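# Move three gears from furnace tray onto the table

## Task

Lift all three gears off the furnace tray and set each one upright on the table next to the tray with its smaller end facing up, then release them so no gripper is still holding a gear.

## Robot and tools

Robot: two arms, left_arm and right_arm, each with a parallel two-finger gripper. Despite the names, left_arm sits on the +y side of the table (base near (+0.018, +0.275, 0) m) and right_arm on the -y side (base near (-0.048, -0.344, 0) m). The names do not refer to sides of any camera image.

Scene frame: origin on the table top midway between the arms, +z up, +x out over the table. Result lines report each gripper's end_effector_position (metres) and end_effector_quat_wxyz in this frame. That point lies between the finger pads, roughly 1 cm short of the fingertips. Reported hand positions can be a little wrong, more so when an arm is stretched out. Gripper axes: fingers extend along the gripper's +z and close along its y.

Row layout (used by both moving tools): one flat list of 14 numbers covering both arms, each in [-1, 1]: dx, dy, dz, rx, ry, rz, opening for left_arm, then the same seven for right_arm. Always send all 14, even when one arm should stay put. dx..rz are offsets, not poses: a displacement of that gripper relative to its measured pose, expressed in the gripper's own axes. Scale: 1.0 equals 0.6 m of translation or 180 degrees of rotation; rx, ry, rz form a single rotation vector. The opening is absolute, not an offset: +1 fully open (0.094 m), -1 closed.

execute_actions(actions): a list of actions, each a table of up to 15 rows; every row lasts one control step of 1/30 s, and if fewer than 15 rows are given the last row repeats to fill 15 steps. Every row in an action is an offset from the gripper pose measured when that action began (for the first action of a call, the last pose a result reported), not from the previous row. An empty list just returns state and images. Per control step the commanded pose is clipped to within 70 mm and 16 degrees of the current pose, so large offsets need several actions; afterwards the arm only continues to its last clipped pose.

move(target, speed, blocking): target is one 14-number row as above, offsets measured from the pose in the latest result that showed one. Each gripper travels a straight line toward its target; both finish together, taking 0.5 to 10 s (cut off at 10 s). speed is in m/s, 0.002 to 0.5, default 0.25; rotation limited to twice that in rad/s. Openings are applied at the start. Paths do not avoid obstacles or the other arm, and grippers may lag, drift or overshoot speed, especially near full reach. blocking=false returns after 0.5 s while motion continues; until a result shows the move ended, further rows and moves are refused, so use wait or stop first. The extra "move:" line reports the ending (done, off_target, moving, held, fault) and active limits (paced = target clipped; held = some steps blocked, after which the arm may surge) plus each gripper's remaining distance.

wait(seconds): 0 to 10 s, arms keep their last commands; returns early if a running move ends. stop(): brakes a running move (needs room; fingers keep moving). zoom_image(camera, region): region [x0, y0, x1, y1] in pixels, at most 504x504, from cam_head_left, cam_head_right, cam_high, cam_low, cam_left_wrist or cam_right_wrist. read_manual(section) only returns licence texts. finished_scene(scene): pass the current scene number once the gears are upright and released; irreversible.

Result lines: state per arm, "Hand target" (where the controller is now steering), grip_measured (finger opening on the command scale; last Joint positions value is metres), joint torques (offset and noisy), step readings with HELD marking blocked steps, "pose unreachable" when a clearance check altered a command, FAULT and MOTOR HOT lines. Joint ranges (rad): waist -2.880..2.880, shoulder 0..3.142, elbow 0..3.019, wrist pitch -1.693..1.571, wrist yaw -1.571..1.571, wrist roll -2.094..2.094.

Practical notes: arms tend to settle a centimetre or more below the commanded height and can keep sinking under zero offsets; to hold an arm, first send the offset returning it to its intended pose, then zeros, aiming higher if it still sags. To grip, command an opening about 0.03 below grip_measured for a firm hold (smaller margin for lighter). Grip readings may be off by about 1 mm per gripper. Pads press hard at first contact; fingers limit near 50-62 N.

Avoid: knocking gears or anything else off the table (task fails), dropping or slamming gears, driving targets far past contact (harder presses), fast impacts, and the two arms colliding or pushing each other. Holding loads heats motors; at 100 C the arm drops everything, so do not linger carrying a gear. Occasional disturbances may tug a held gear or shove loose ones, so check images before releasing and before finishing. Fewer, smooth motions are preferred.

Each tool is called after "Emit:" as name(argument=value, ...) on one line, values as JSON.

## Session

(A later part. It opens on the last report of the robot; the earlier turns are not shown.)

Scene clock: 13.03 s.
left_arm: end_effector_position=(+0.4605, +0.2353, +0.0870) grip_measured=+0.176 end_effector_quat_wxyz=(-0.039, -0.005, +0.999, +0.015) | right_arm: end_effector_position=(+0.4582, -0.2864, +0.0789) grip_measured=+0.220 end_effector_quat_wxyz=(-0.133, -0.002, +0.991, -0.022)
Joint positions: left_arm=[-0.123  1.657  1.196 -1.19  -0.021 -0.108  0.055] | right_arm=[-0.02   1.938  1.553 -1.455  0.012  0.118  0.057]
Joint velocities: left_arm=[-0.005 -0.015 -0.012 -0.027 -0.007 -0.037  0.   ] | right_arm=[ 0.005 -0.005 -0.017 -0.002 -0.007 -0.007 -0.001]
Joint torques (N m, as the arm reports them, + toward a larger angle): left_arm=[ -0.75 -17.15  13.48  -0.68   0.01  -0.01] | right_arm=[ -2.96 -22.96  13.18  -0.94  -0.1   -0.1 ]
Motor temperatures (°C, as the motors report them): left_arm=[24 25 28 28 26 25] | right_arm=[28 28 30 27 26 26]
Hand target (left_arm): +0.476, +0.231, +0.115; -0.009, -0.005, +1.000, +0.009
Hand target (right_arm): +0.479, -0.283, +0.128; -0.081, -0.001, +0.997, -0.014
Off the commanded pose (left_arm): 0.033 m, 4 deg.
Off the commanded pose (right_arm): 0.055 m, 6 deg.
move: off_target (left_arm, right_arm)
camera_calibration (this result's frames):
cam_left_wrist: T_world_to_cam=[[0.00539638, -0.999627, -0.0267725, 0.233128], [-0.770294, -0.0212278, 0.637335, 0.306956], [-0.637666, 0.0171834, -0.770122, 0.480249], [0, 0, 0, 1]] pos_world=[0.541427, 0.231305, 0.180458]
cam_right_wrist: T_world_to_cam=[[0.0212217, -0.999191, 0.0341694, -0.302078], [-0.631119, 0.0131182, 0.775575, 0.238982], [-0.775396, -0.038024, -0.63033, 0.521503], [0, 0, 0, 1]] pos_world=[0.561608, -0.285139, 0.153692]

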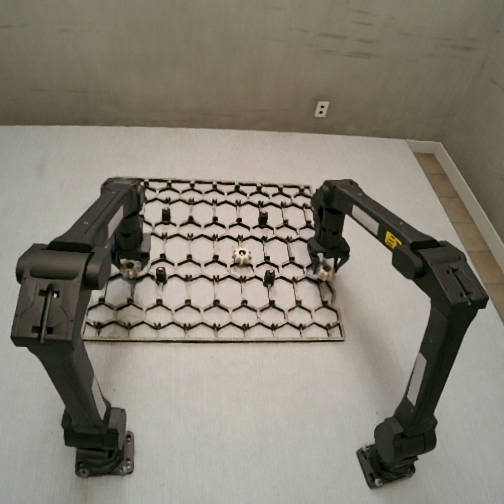

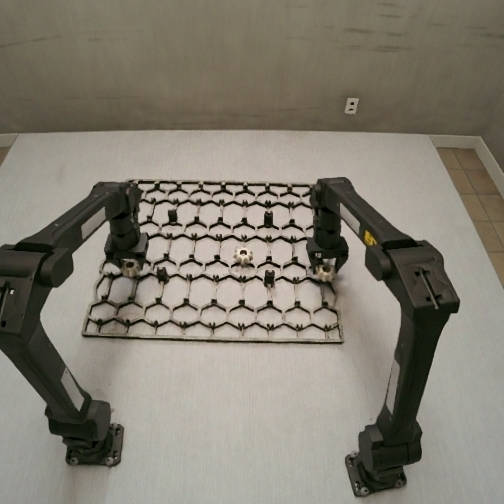

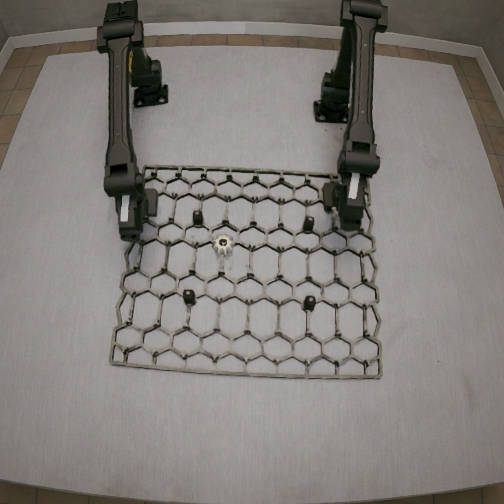

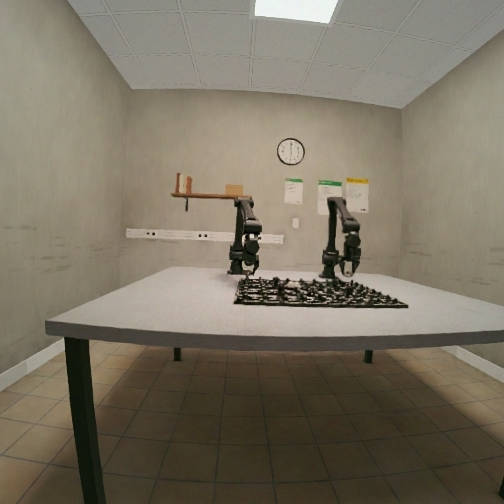

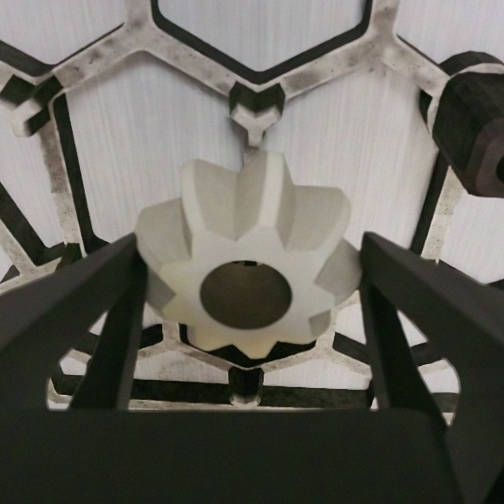

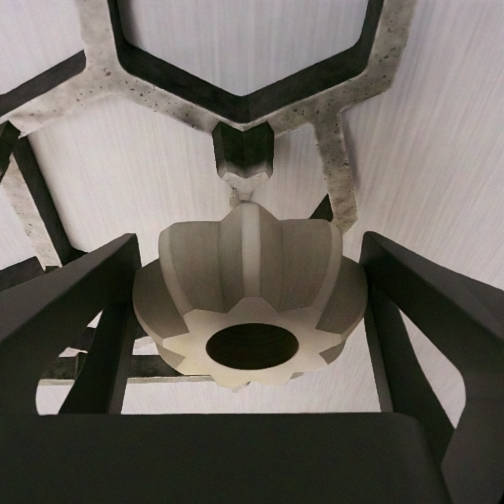

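Emit:
move(target=[-0.04,0.33,-0.06,0,-0.03,0,-0.3, -0.04,-0.28,-0.09,0,-0.05,0,-0.3], speed=0.2)

Scene clock: 14.70 s.
left_arm: end_effector_position=(+0.4737, +0.4289, +0.1172) grip_measured=+0.176 end_effector_quat_wxyz=(+0.000, -0.011, +1.000, +0.009) | right_arm: end_effector_position=(+0.4679, -0.4473, +0.0861) grip_measured=+0.220 end_effector_quat_wxyz=(-0.113, -0.000, +0.993, -0.016)
Joint positions: left_arm=[ 0.294  1.661  1.29  -1.194 -0.018  0.298  0.055] | right_arm=[-0.312  1.938  1.581 -1.431  0.069 -0.166  0.057]
Joint velocities: left_arm=[-0.015  0.005  0.002 -0.007 -0.037 -0.007 -0.   ] | right_arm=[-0.005  0.005  0.002  0.012  0.022  0.007  0.   ]
Joint torques (N m, as the arm reports them, + toward a larger angle): left_arm=[ -0.96 -15.11  14.02  -0.38   0.04   0.07] | right_arm=[ -3.02 -21.69  13.92  -0.23   0.11  -0.22]
Motor temperatures (°C, as the motors report them): left_arm=[24 25 28 28 26 25] | right_arm=[28 28 30 27 26 26]
Hand target (left_arm): +0.488, +0.432, +0.128; +0.011, -0.004, +1.000, +0.011
Hand target (right_arm): +0.493, -0.452, +0.132; -0.056, -0.003, +0.998, -0.025
Off the commanded pose (left_arm): 0.016 m, 1 deg.
Off the commanded pose (right_arm): 0.054 m, 7 deg.
move: off_target (left_arm, right_arm)
camera_calibration (this result's frames):
cam_left_wrist: T_world_to_cam=[[0.0182963, -0.999704, -0.0160281, 0.420053], [-0.817277, -0.0241883, 0.575736, 0.33272], [-0.575954, 0.00256553, -0.817478, 0.491186], [0, 0, 0, 1]] pos_world=[0.547139, 0.426717, 0.216707]
cam_right_wrist: T_world_to_cam=[[0.0165832, -0.999596, 0.0230835, -0.460309], [-0.662045, 0.00632335, 0.749437, 0.255334], [-0.74928, -0.0277104, -0.661673, 0.52254], [0, 0, 0, 1]] pos_world=[0.568205, -0.447258, 0.165019]

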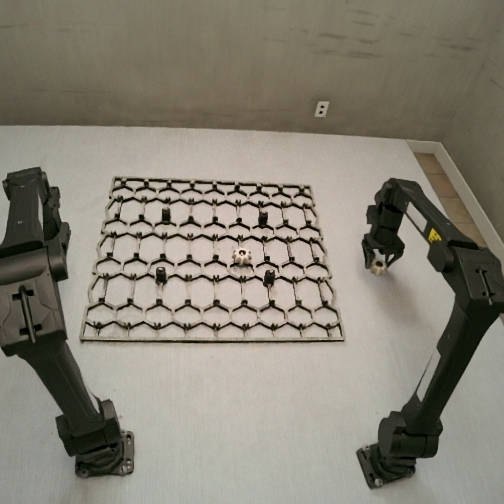

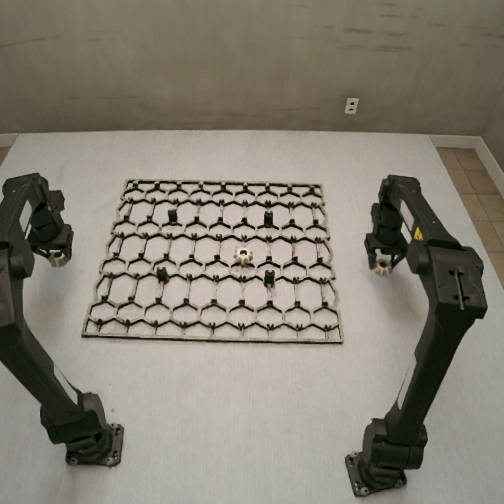

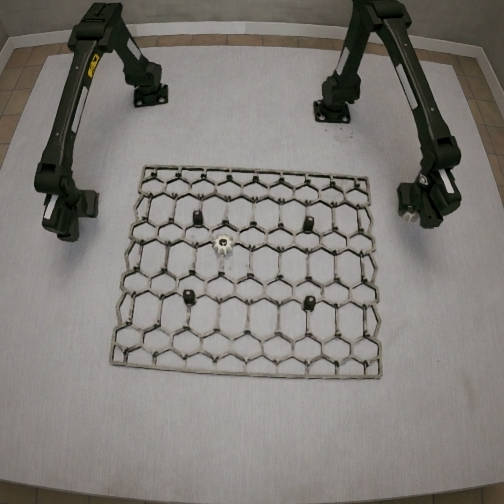

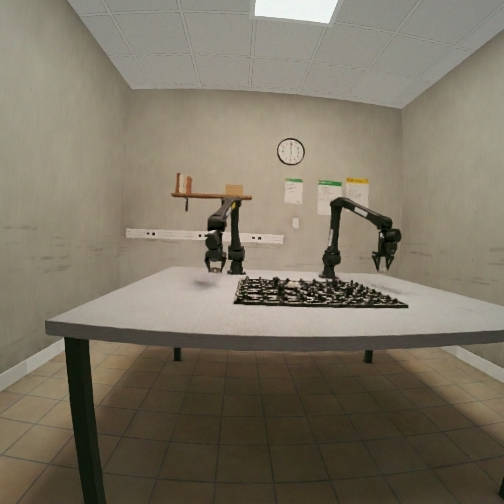

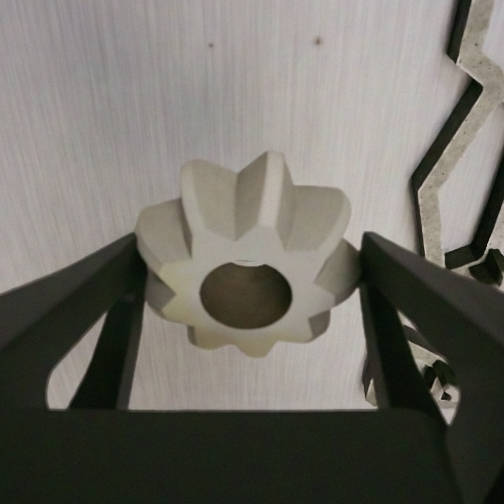

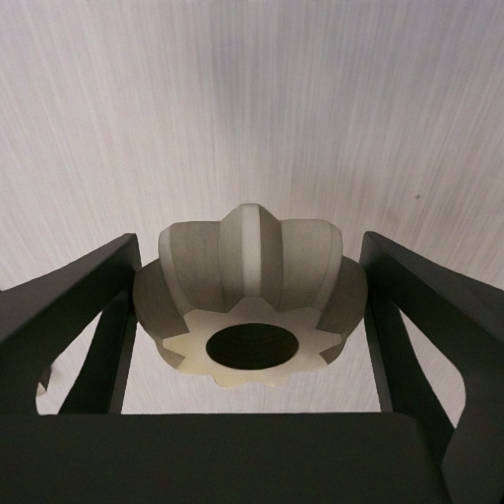

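Emit:
move(target=[-0.02,0,0.14,0,-0.01,0,-0.3, -0.03,0,0.085,0,-0.04,0,-0.3], speed=0.1)

Scene clock: 16.03 s.
left_arm: end_effector_position=(+0.4786, +0.4296, +0.0323) grip_measured=+0.176 end_effector_quat_wxyz=(+0.006, -0.010, +1.000, +0.008) | right_arm: end_effector_position=(+0.4720, -0.4451, +0.0297) grip_measured=+0.220 end_effector_quat_wxyz=(-0.057, +0.000, +0.998, -0.017)
Joint positions: left_arm=[ 0.294  1.769  1.186 -0.971 -0.012  0.299  0.055] | right_arm=[-0.312  1.939  1.433 -1.17   0.053 -0.17   0.057]
Joint velocities: left_arm=[ 0.005 -0.005 -0.007 -0.002 -0.037 -0.022 -0.001] | right_arm=[-0.015 -0.015 -0.002 -0.007  0.007  0.081 -0.   ]
Joint torques (N m, as the arm reports them, + toward a larger angle): left_arm=[ -0.03 -16.75   9.71   0.94   0.08   0.01] | right_arm=[ -2.8  -17.55   8.08  -0.05  -0.09  -0.18]
Motor temperatures (°C, as the motors report them): left_arm=[24 25 28 28 26 25] | right_arm=[28 28 30 27 26 26]
Hand target (left_arm): +0.486, +0.431, +0.033; +0.016, -0.011, +1.000, +0.009
Hand target (right_arm): +0.474, -0.449, +0.032; -0.051, -0.001, +0.999, -0.016
Off the commanded pose (left_arm): 0.007 m, 1 deg.
Off the commanded pose (right_arm): 0.005 m, 1 deg.
move: done
camera_calibration (this result's frames):
cam_left_wrist: T_world_to_cam=[[0.0172818, -0.999748, -0.0143368, 0.419728], [-0.824451, -0.022361, 0.565492, 0.38866], [-0.56567, 0.00204726, -0.824629, 0.420172], [0, 0, 0, 1]] pos_world=[0.550855, 0.427453, 0.13272]
cam_right_wrist: T_world_to_cam=[[0.0152034, -0.999505, 0.0275544, -0.456365], [-0.742424, 0.00717465, 0.669892, 0.340891], [-0.669758, -0.0306416, -0.741947, 0.451889], [0, 0, 0, 1]] pos_world=[0.56268, -0.444739, 0.119493]

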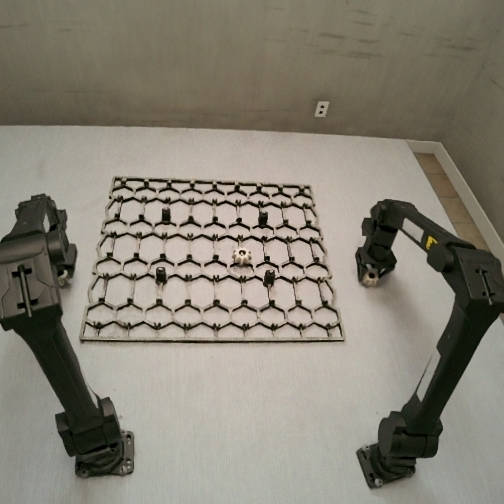

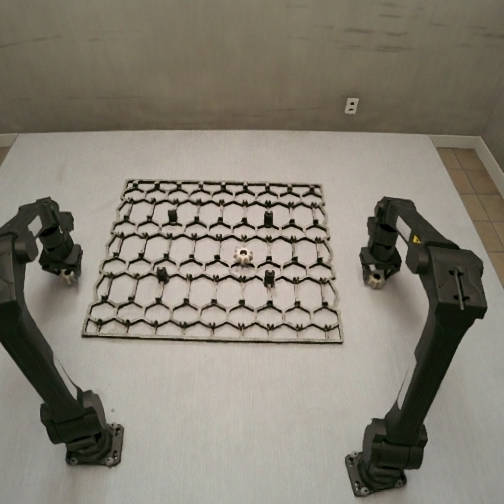

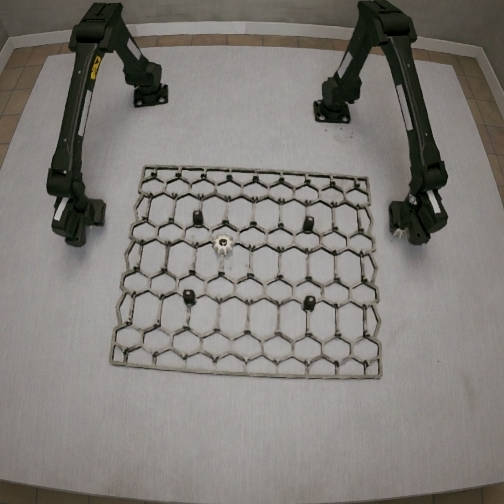

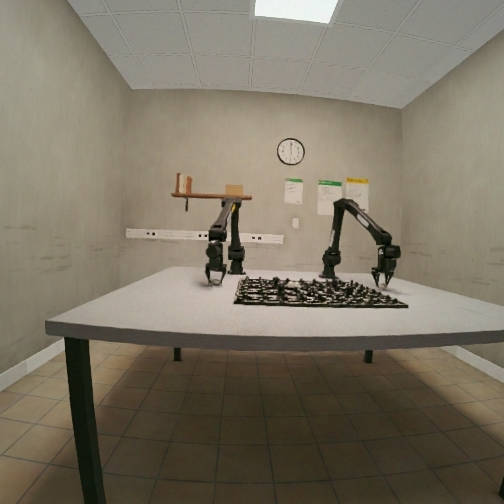

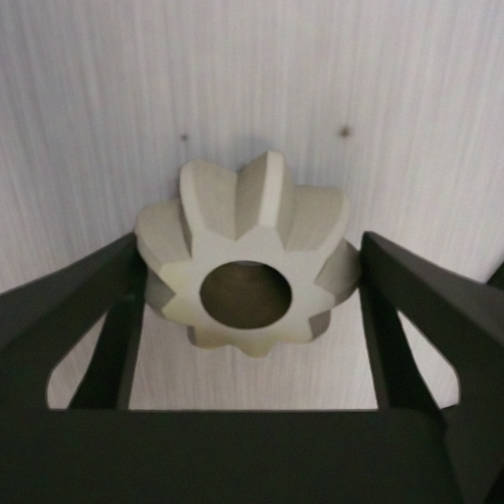

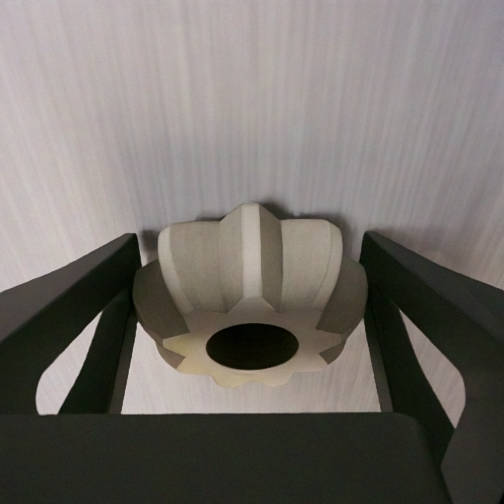

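Emit:
move(target=[0,0,0.02,0,0,0,-0.3, 0,0,0.015,0,0,0,-0.3], speed=0.04)

Emit:
move(target=[0,0,0,0,0,0,1, 0,0,0,0,0,0,1], speed=0.04)

Emit:
move(target=[0,0,-0.25,0,0,0,1, 0,0,-0.25,0,0,0,1], speed=0.2)

Scene clock: 17.03 s.
left_arm: end_effector_position=(+0.4737, +0.4279, +0.0245) grip_measured=+0.176 end_effector_quat_wxyz=(+0.003, -0.010, +1.000, +0.007) | right_arm: end_effector_position=(+0.4708, -0.4449, +0.0254) grip_measured=+0.220 end_effector_quat_wxyz=(-0.057, -0.000, +0.998, -0.017)
Joint positions: left_arm=[ 0.294  1.772  1.166 -0.955 -0.012  0.299  0.055] | right_arm=[-0.312  1.942  1.425 -1.159  0.053 -0.17   0.057]
Joint velocities: left_arm=[-0.015  0.005 -0.017  0.007 -0.037  0.037 -0.   ] | right_arm=[-0.005 -0.015  0.007 -0.002 -0.037  0.022 -0.   ]
Joint torques (N m, as the arm reports them, + toward a larger angle): left_arm=[ -0.45 -15.75   9.44   0.99  -0.04   0.05] | right_arm=[ -2.45 -16.57   7.38   0.17   0.06  -0.14]
Motor temperatures (°C, as the motors report them): left_arm=[24 26 28 28 26 25] | right_arm=[28 28 30 27 26 26]
Hand target (left_arm): +0.479, +0.430, +0.020; +0.006, -0.010, +1.000, +0.008
Hand target (right_arm): +0.471, -0.445, +0.021; -0.057, +0.000, +0.998, -0.017
Off the commanded pose (left_arm): 0.007 m, 0 deg.
Off the commanded pose (right_arm): 0.005 m, 0 deg.
move: done
camera_calibration (this result's frames):
cam_left_wrist: T_world_to_cam=[[0.017195, -0.999777, -0.0122931, 0.418066], [-0.820747, -0.0211356, 0.570901, 0.386538], [-0.571033, 0.000272899, -0.820927, 0.414144], [0, 0, 0, 1]] pos_world=[0.546552, 0.426029, 0.124446]
cam_right_wrist: T_world_to_cam=[[0.0155927, -0.999502, 0.0274394, -0.456209], [-0.742166, 0.00682042, 0.670181, 0.342623], [-0.670034, -0.0308145, -0.74169, 0.447997], [0, 0, 0, 1]] pos_world=[0.56157, -0.444514, 0.115173]

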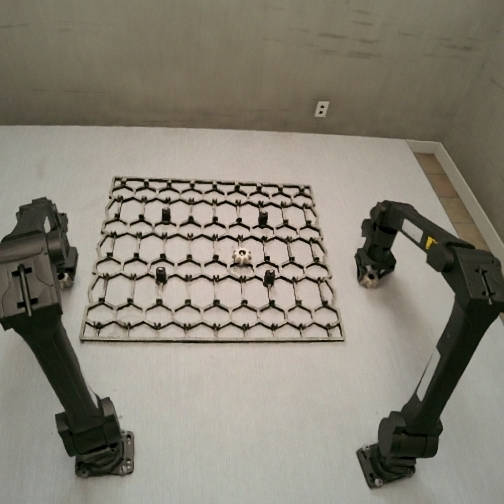

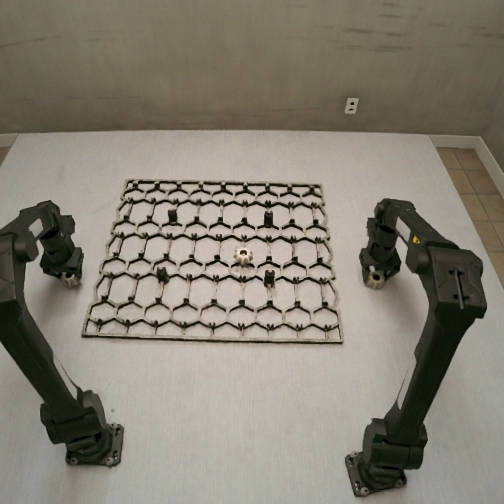

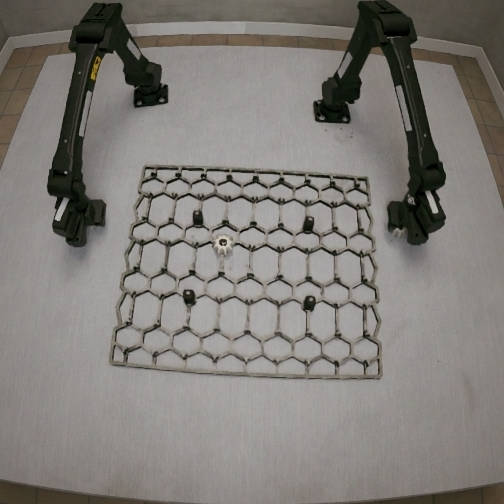

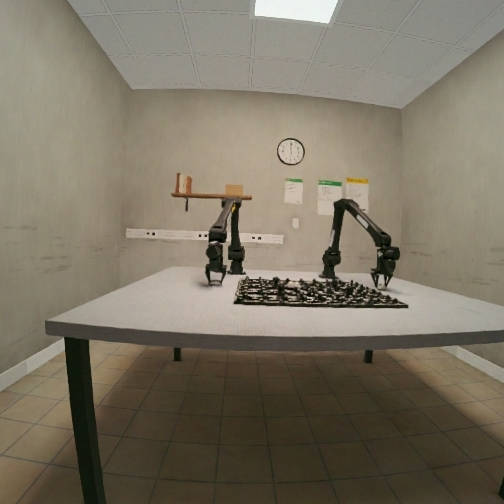

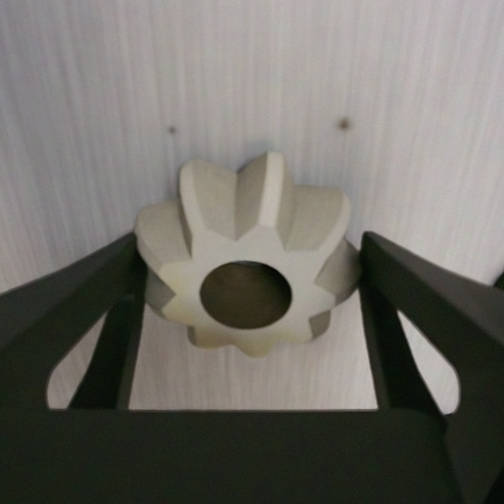

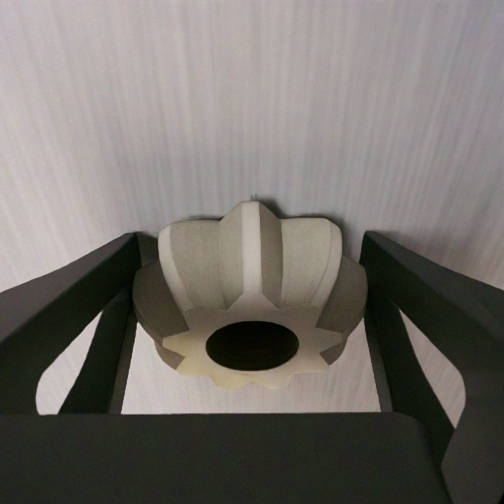

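Scene clock: 17.53 s.
left_arm: end_effector_position=(+0.4730, +0.4278, +0.0240) grip_measured=+1.000 end_effector_quat_wxyz=(+0.002, -0.010, +1.000, +0.007) | right_arm: end_effector_position=(+0.4708, -0.4449, +0.0254) grip_measured=+1.000 end_effector_quat_wxyz=(-0.057, -0.000, +0.998, -0.017)
Joint positions: left_arm=[ 0.294  1.772  1.165 -0.955 -0.013  0.299  0.094] | right_arm=[-0.312  1.942  1.425 -1.159  0.053 -0.17   0.094]
Joint velocities: left_arm=[-0.015 -0.015  0.027  0.012 -0.007  0.007  0.   ] | right_arm=[-0.005 -0.005 -0.017 -0.017 -0.007 -0.051  0.   ]
Joint torques (N m, as the arm reports them, + toward a larger angle): left_arm=[ -0.18 -16.96   8.66   0.33  -0.08   0.02] | right_arm=[ -2.88 -17.16   7.4   -0.28   0.09  -0.12]
Motor temperatures (°C, as the motors report them): left_arm=[24 26 28 28 26 25] | right_arm=[28 28 30 27 26 26]
Hand target (left_arm): +0.474, +0.428, +0.024; +0.003, -0.010, +1.000, +0.008
Hand target (right_arm): +0.471, -0.445, +0.025; -0.057, -0.000, +0.998, -0.017
Off the commanded pose (left_arm): 0.001 m, 0 deg.
Off the commanded pose (right_arm): 0.000 m, 0 deg.
move: done
camera_calibration (this result's frames):
cam_left_wrist: T_world_to_cam=[[0.0171794, -0.999778, -0.0122031, 0.417918], [-0.81985, -0.0210717, 0.57219, 0.385759], [-0.57232, 0.000174779, -0.82003, 0.413983], [0, 0, 0, 1]] pos_world=[0.546016, 0.425881, 0.123851]
cam_right_wrist: T_world_to_cam=[[0.0155927, -0.999502, 0.0274394, -0.456209], [-0.742166, 0.00682042, 0.670181, 0.342623], [-0.670034, -0.0308145, -0.74169, 0.447997], [0, 0, 0, 1]] pos_world=[0.56157, -0.444514, 0.115173]

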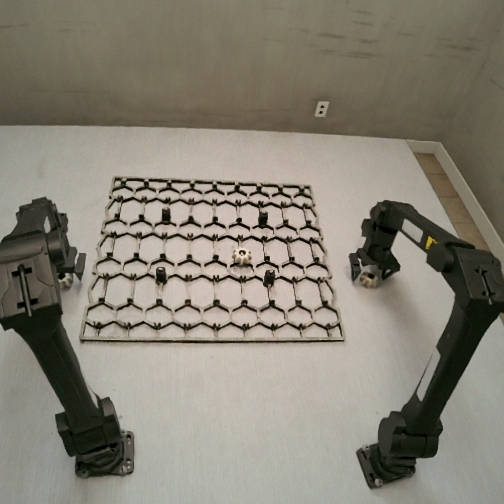

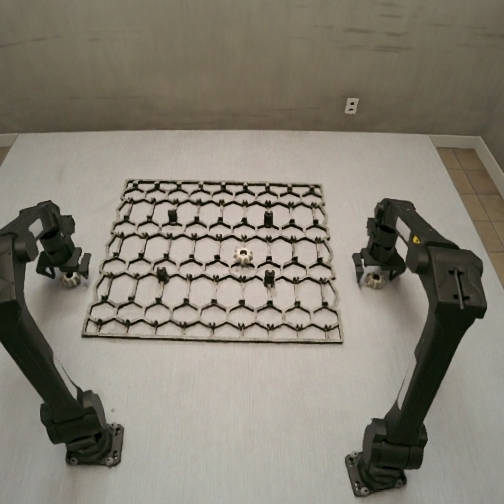

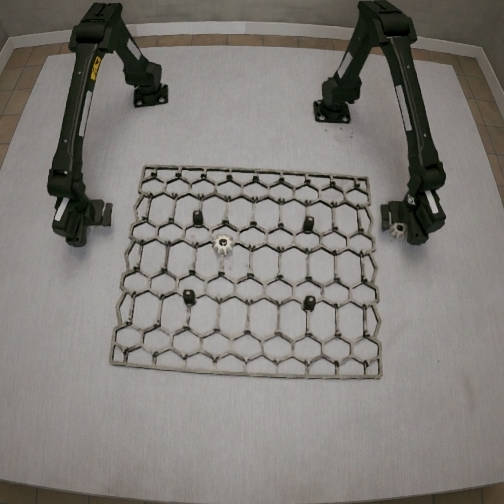

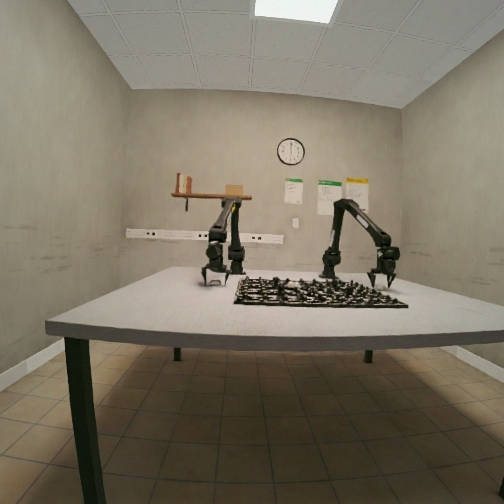

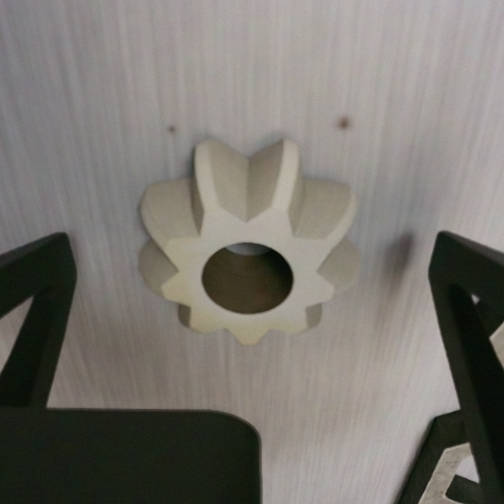

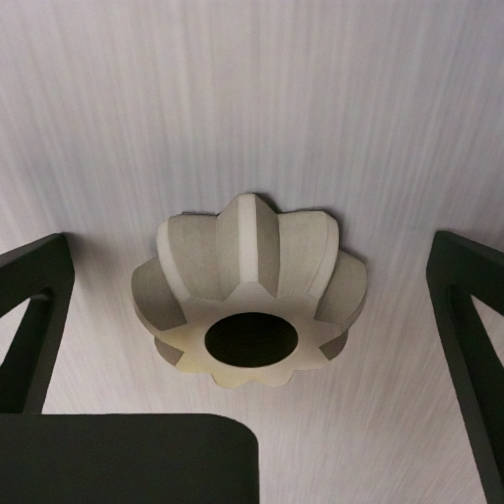

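Scene clock: 18.73 s.
left_arm: end_effector_position=(+0.4617, +0.4240, +0.1598) grip_measured=+1.000 end_effector_quat_wxyz=(-0.011, -0.010, +1.000, +0.003) | right_arm: end_effector_position=(+0.4728, -0.4453, +0.1490) grip_measured=+1.000 end_effector_quat_wxyz=(-0.085, +0.001, +0.996, -0.012)
Joint positions: left_arm=[ 0.294  1.609  1.342 -1.322 -0.013  0.299  0.094] | right_arm=[-0.312  1.867  1.652 -1.52   0.053 -0.167  0.094]
Joint velocities: left_arm=[-0.005 -0.005 -0.007  0.012  0.037 -0.007  0.   ] | right_arm=[-0.015 -0.015 -0.002  0.002  0.007 -0.007  0.   ]
Joint torques (N m, as the arm reports them, + toward a larger angle): left_arm=[ -0.97 -16.24  13.11  -0.38  -0.08  -0.02] | right_arm=[ -1.8  -19.14  12.32  -0.61  -0.04   0.06]
Motor temperatures (°C, as the motors report them): left_arm=[24 26 28 28 26 25] | right_arm=[28 28 30 27 26 26]
Hand target (left_arm): +0.470, +0.424, +0.175; +0.002, -0.010, +1.000, +0.007
Hand target (right_arm): +0.486, -0.441, +0.175; -0.057, -0.000, +0.998, -0.017
Off the commanded pose (left_arm): 0.018 m, 2 deg.
Off the commanded pose (right_arm): 0.030 m, 3 deg.
move: off_target (left_arm, right_arm); limits=paced
camera_calibration (this result's frames):
cam_left_wrist: T_world_to_cam=[[0.0169708, -0.999847, -0.0042505, 0.414895], [-0.80508, -0.0161857, 0.592945, 0.286534], [-0.592923, -0.00664079, -0.805231, 0.528921], [0, 0, 0, 1]] pos_world=[0.537252, 0.422982, 0.257768]
cam_right_wrist: T_world_to_cam=[[0.0138351, -0.999758, 0.0171088, -0.457723], [-0.703013, 0.00244167, 0.711173, 0.234746], [-0.711042, -0.0218668, -0.702809, 0.558531], [0, 0, 0, 1]] pos_world=[0.568501, -0.445972, 0.233427]

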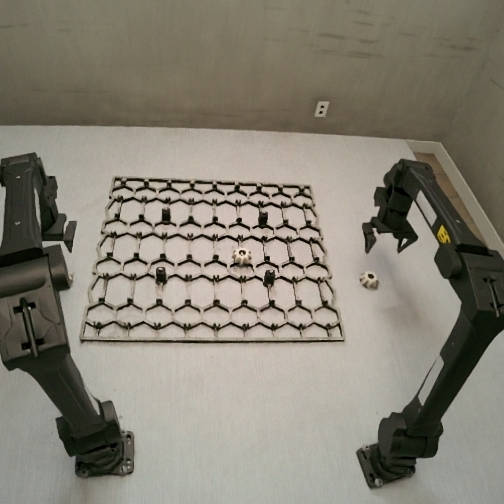

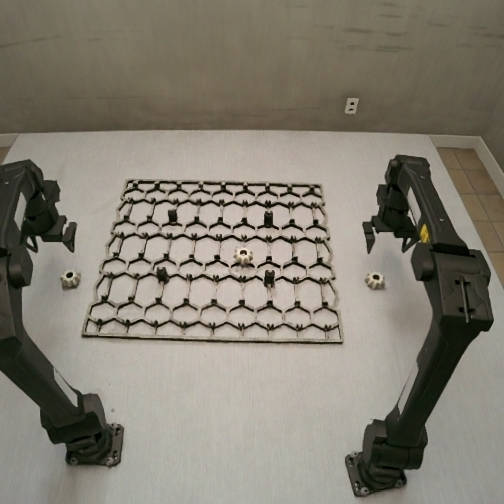

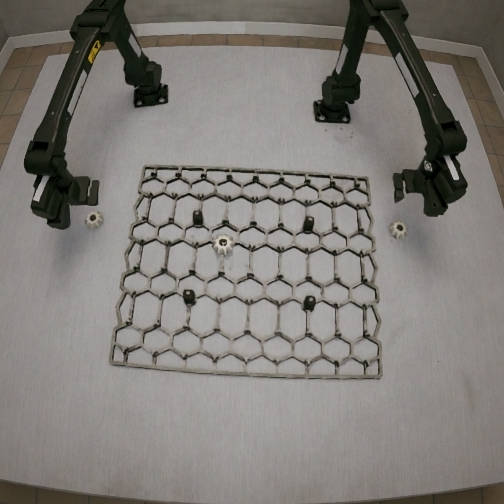

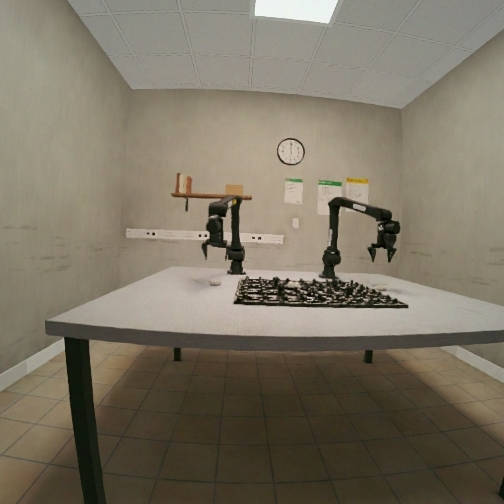

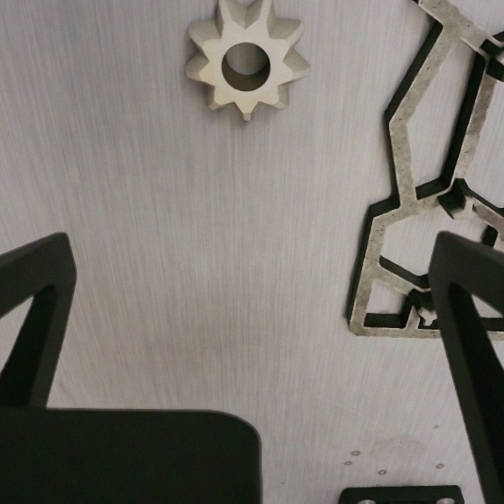

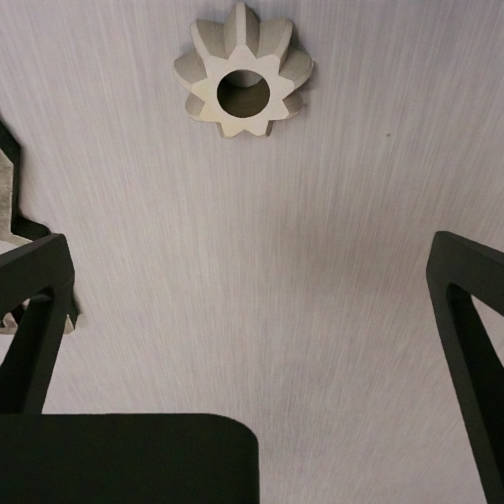

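Emit:
move(target=[-0.02,0,-0.025,0,0,0,1, -0.16,0.63,-0.02,0,-0.05,0,1])

Scene clock: 20.93 s.
left_arm: end_effector_position=(+0.4612, +0.4239, +0.1677) grip_measured=+1.000 end_effector_quat_wxyz=(-0.016, -0.010, +1.000, +0.002) | right_arm: end_effector_position=(+0.5532, -0.0704, +0.1223) grip_measured=+1.000 end_effector_quat_wxyz=(-0.027, -0.008, +1.000, -0.013)
Joint positions: left_arm=[ 0.294  1.609  1.363 -1.354 -0.013  0.299  0.094] | right_arm=[ 0.29   2.183  2.095 -1.542  0.003  0.414  0.094]
Joint velocities: left_arm=[ 0.005 -0.024 -0.017 -0.017 -0.037 -0.051  0.   ] | right_arm=[ 0.015 -0.005  0.042 -0.022 -0.081 -0.022  0.   ]
Joint torques (N m, as the arm reports them, + toward a larger angle): left_arm=[ -1.01 -13.89  13.85  -0.53  -0.08  -0.04] | right_arm=[ -3.87 -21.19  14.32  -0.71   0.25  -0.02]
Motor temperatures (°C, as the motors report them): left_arm=[24 26 28 28 26 25] | right_arm=[28 28 31 27 26 26]
Hand target (left_arm): +0.474, +0.424, +0.175; -0.010, -0.010, +1.000, +0.003
Hand target (right_arm): +0.569, -0.067, +0.140; -0.005, +0.000, +1.000, -0.006
Off the commanded pose (left_arm): 0.015 m, 1 deg.
Off the commanded pose (right_arm): 0.021 m, 2 deg.
move: off_target (left_arm, right_arm)
camera_calibration (this result's frames):
cam_left_wrist: T_world_to_cam=[[0.0169439, -0.999856, -0.00106831, 0.414234], [-0.799025, -0.0141828, 0.60113, 0.27643], [-0.601058, -0.00933186, -0.799151, 0.538752], [0, 0, 0, 1]] pos_world=[0.537677, 0.423123, 0.264816]
cam_right_wrist: T_world_to_cam=[[0.0302944, -0.999324, 0.020851, -0.0930727], [-0.781006, -0.0106473, 0.624432, 0.362188], [-0.623788, -0.0352015, -0.7808, 0.565509], [0, 0, 0, 1]] pos_world=[0.638448, -0.0692466, 0.217329]

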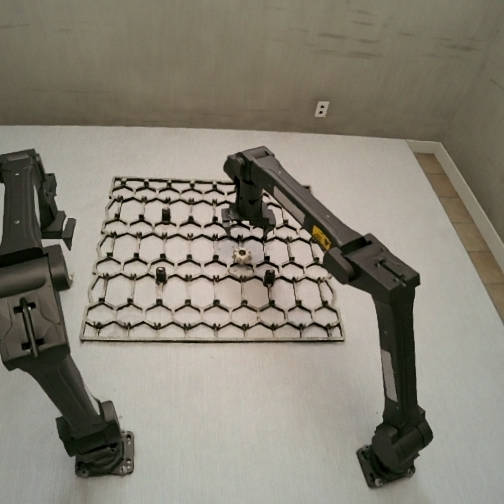

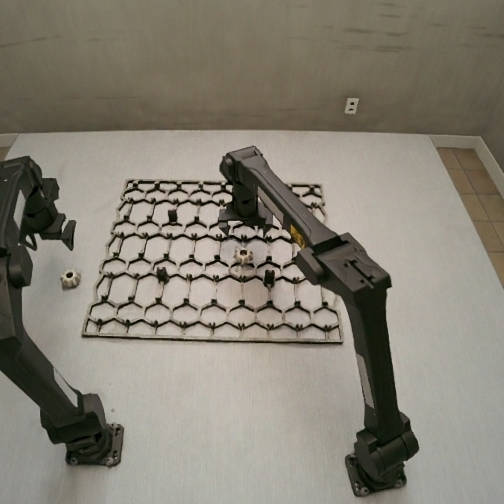

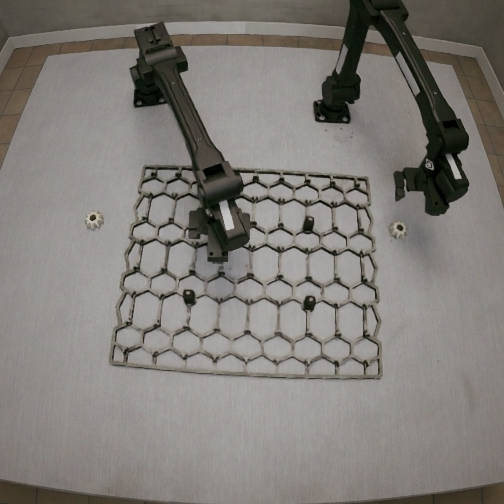

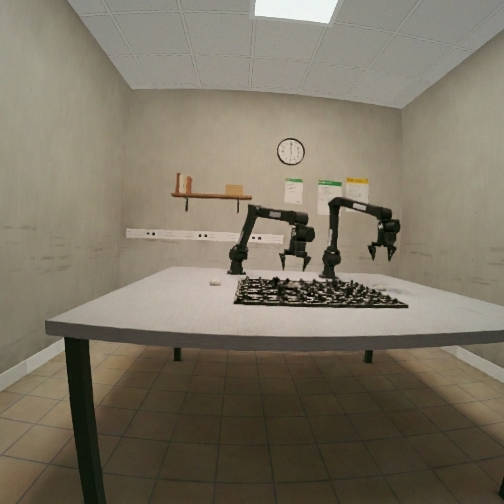

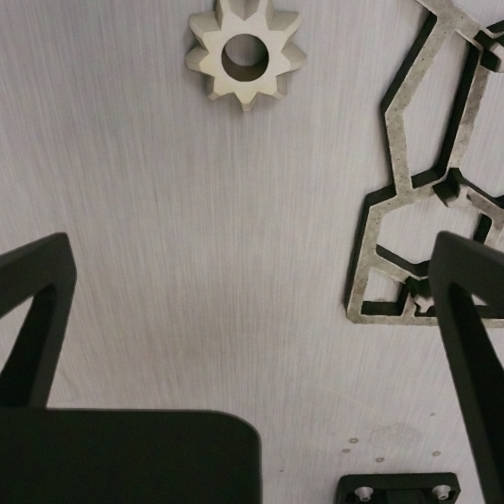

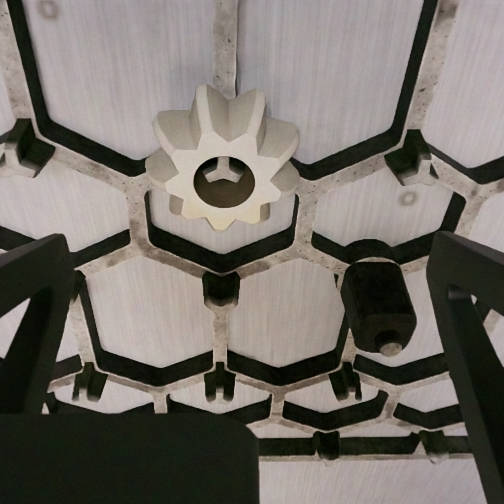

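Emit:
move(target=[-0.02,0,-0.012,0,0,0,1, 0,0.02,0.09,0,0,0,0.5], speed=0.1)

Scene clock: 22.10 s.
left_arm: end_effector_position=(+0.4604, +0.4236, +0.1698) grip_measured=+1.000 end_effector_quat_wxyz=(-0.018, -0.010, +1.000, +0.001) | right_arm: end_effector_position=(+0.5546, -0.0698, +0.0786) grip_measured=+0.501 end_effector_quat_wxyz=(-0.023, -0.004, +1.000, -0.012)
Joint positions: left_arm=[ 0.294  1.609  1.369 -1.365 -0.013  0.299  0.094] | right_arm=[ 0.29   2.201  2.01  -1.431  0.003  0.421  0.071]
Joint velocities: left_arm=[ 0.005 -0.005  0.007  0.002  0.007 -0.051  0.   ] | right_arm=[-0.005 -0.015 -0.012  0.007  0.022 -0.007 -0.001]
Joint torques (N m, as the arm reports them, + toward a larger angle): left_arm=[ -1.11 -13.24  13.78  -0.44  -0.06  -0.03] | right_arm=[ -1.77 -19.84   8.49   0.19   0.03   0.  ]
Motor temperatures (°C, as the motors report them): left_arm=[24 26 29 28 26 25] | right_arm=[28 29 31 27 26 26]
Hand target (left_arm): +0.473, +0.424, +0.174; -0.015, -0.010, +1.000, +0.002
Hand target (right_arm): +0.550, -0.060, +0.068; -0.027, -0.008, +1.000, -0.013
Off the commanded pose (left_arm): 0.014 m, 0 deg.
Off the commanded pose (right_arm): 0.015 m, 1 deg.
move: off_target (left_arm, right_arm)
camera_calibration (this result's frames):
cam_left_wrist: T_world_to_cam=[[0.0169425, -0.999856, 0.000522849, 0.413733], [-0.795967, -0.0131711, 0.605197, 0.272002], [-0.605103, -0.0106697, -0.796076, 0.541937], [0, 0, 0, 1]] pos_world=[0.537422, 0.423039, 0.266592]
cam_right_wrist: T_world_to_cam=[[0.0229204, -0.999573, 0.0181272, -0.0873852], [-0.786239, -0.00682328, 0.617885, 0.394227], [-0.617497, -0.0284144, -0.78606, 0.52958], [0, 0, 0, 1]] pos_world=[0.638974, -0.0696102, 0.174279]

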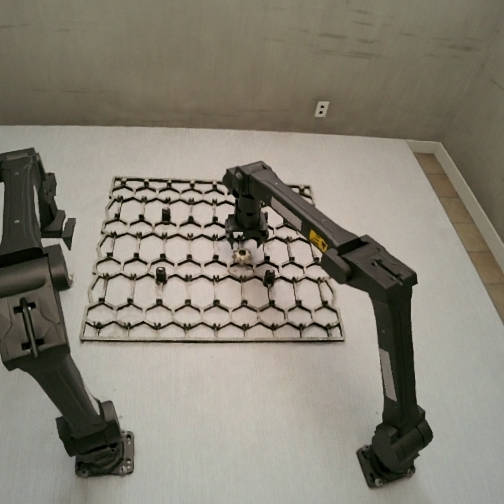

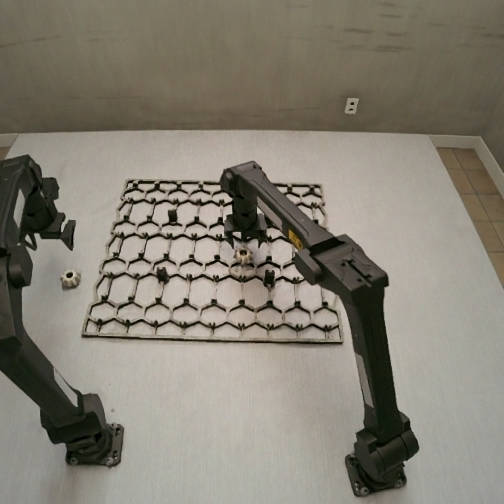

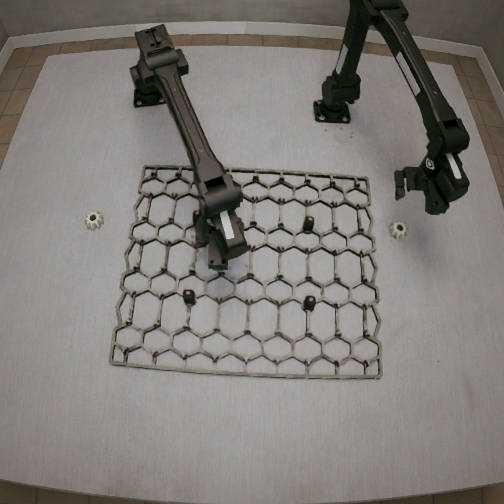

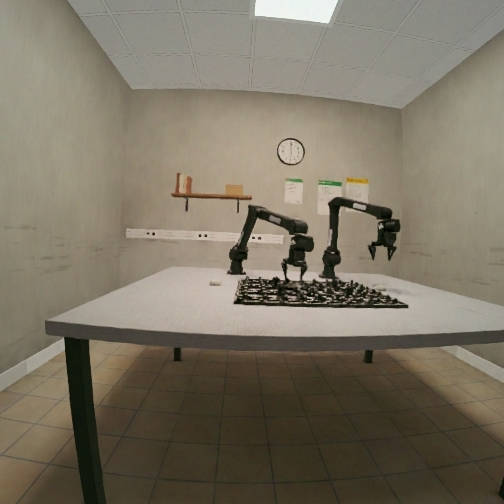

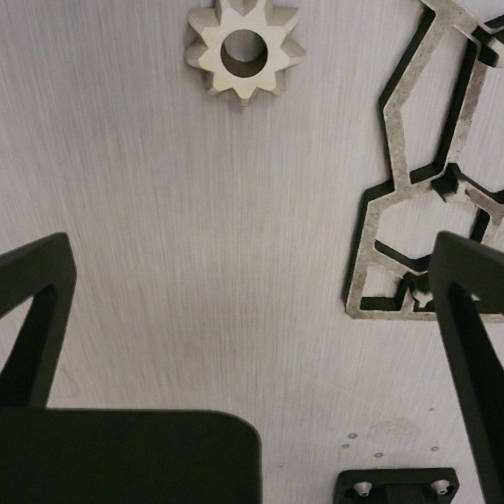

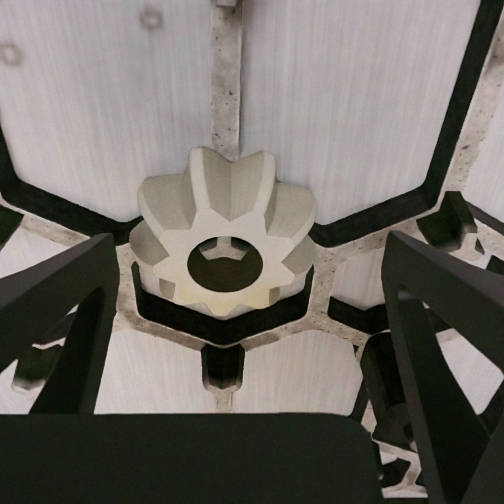

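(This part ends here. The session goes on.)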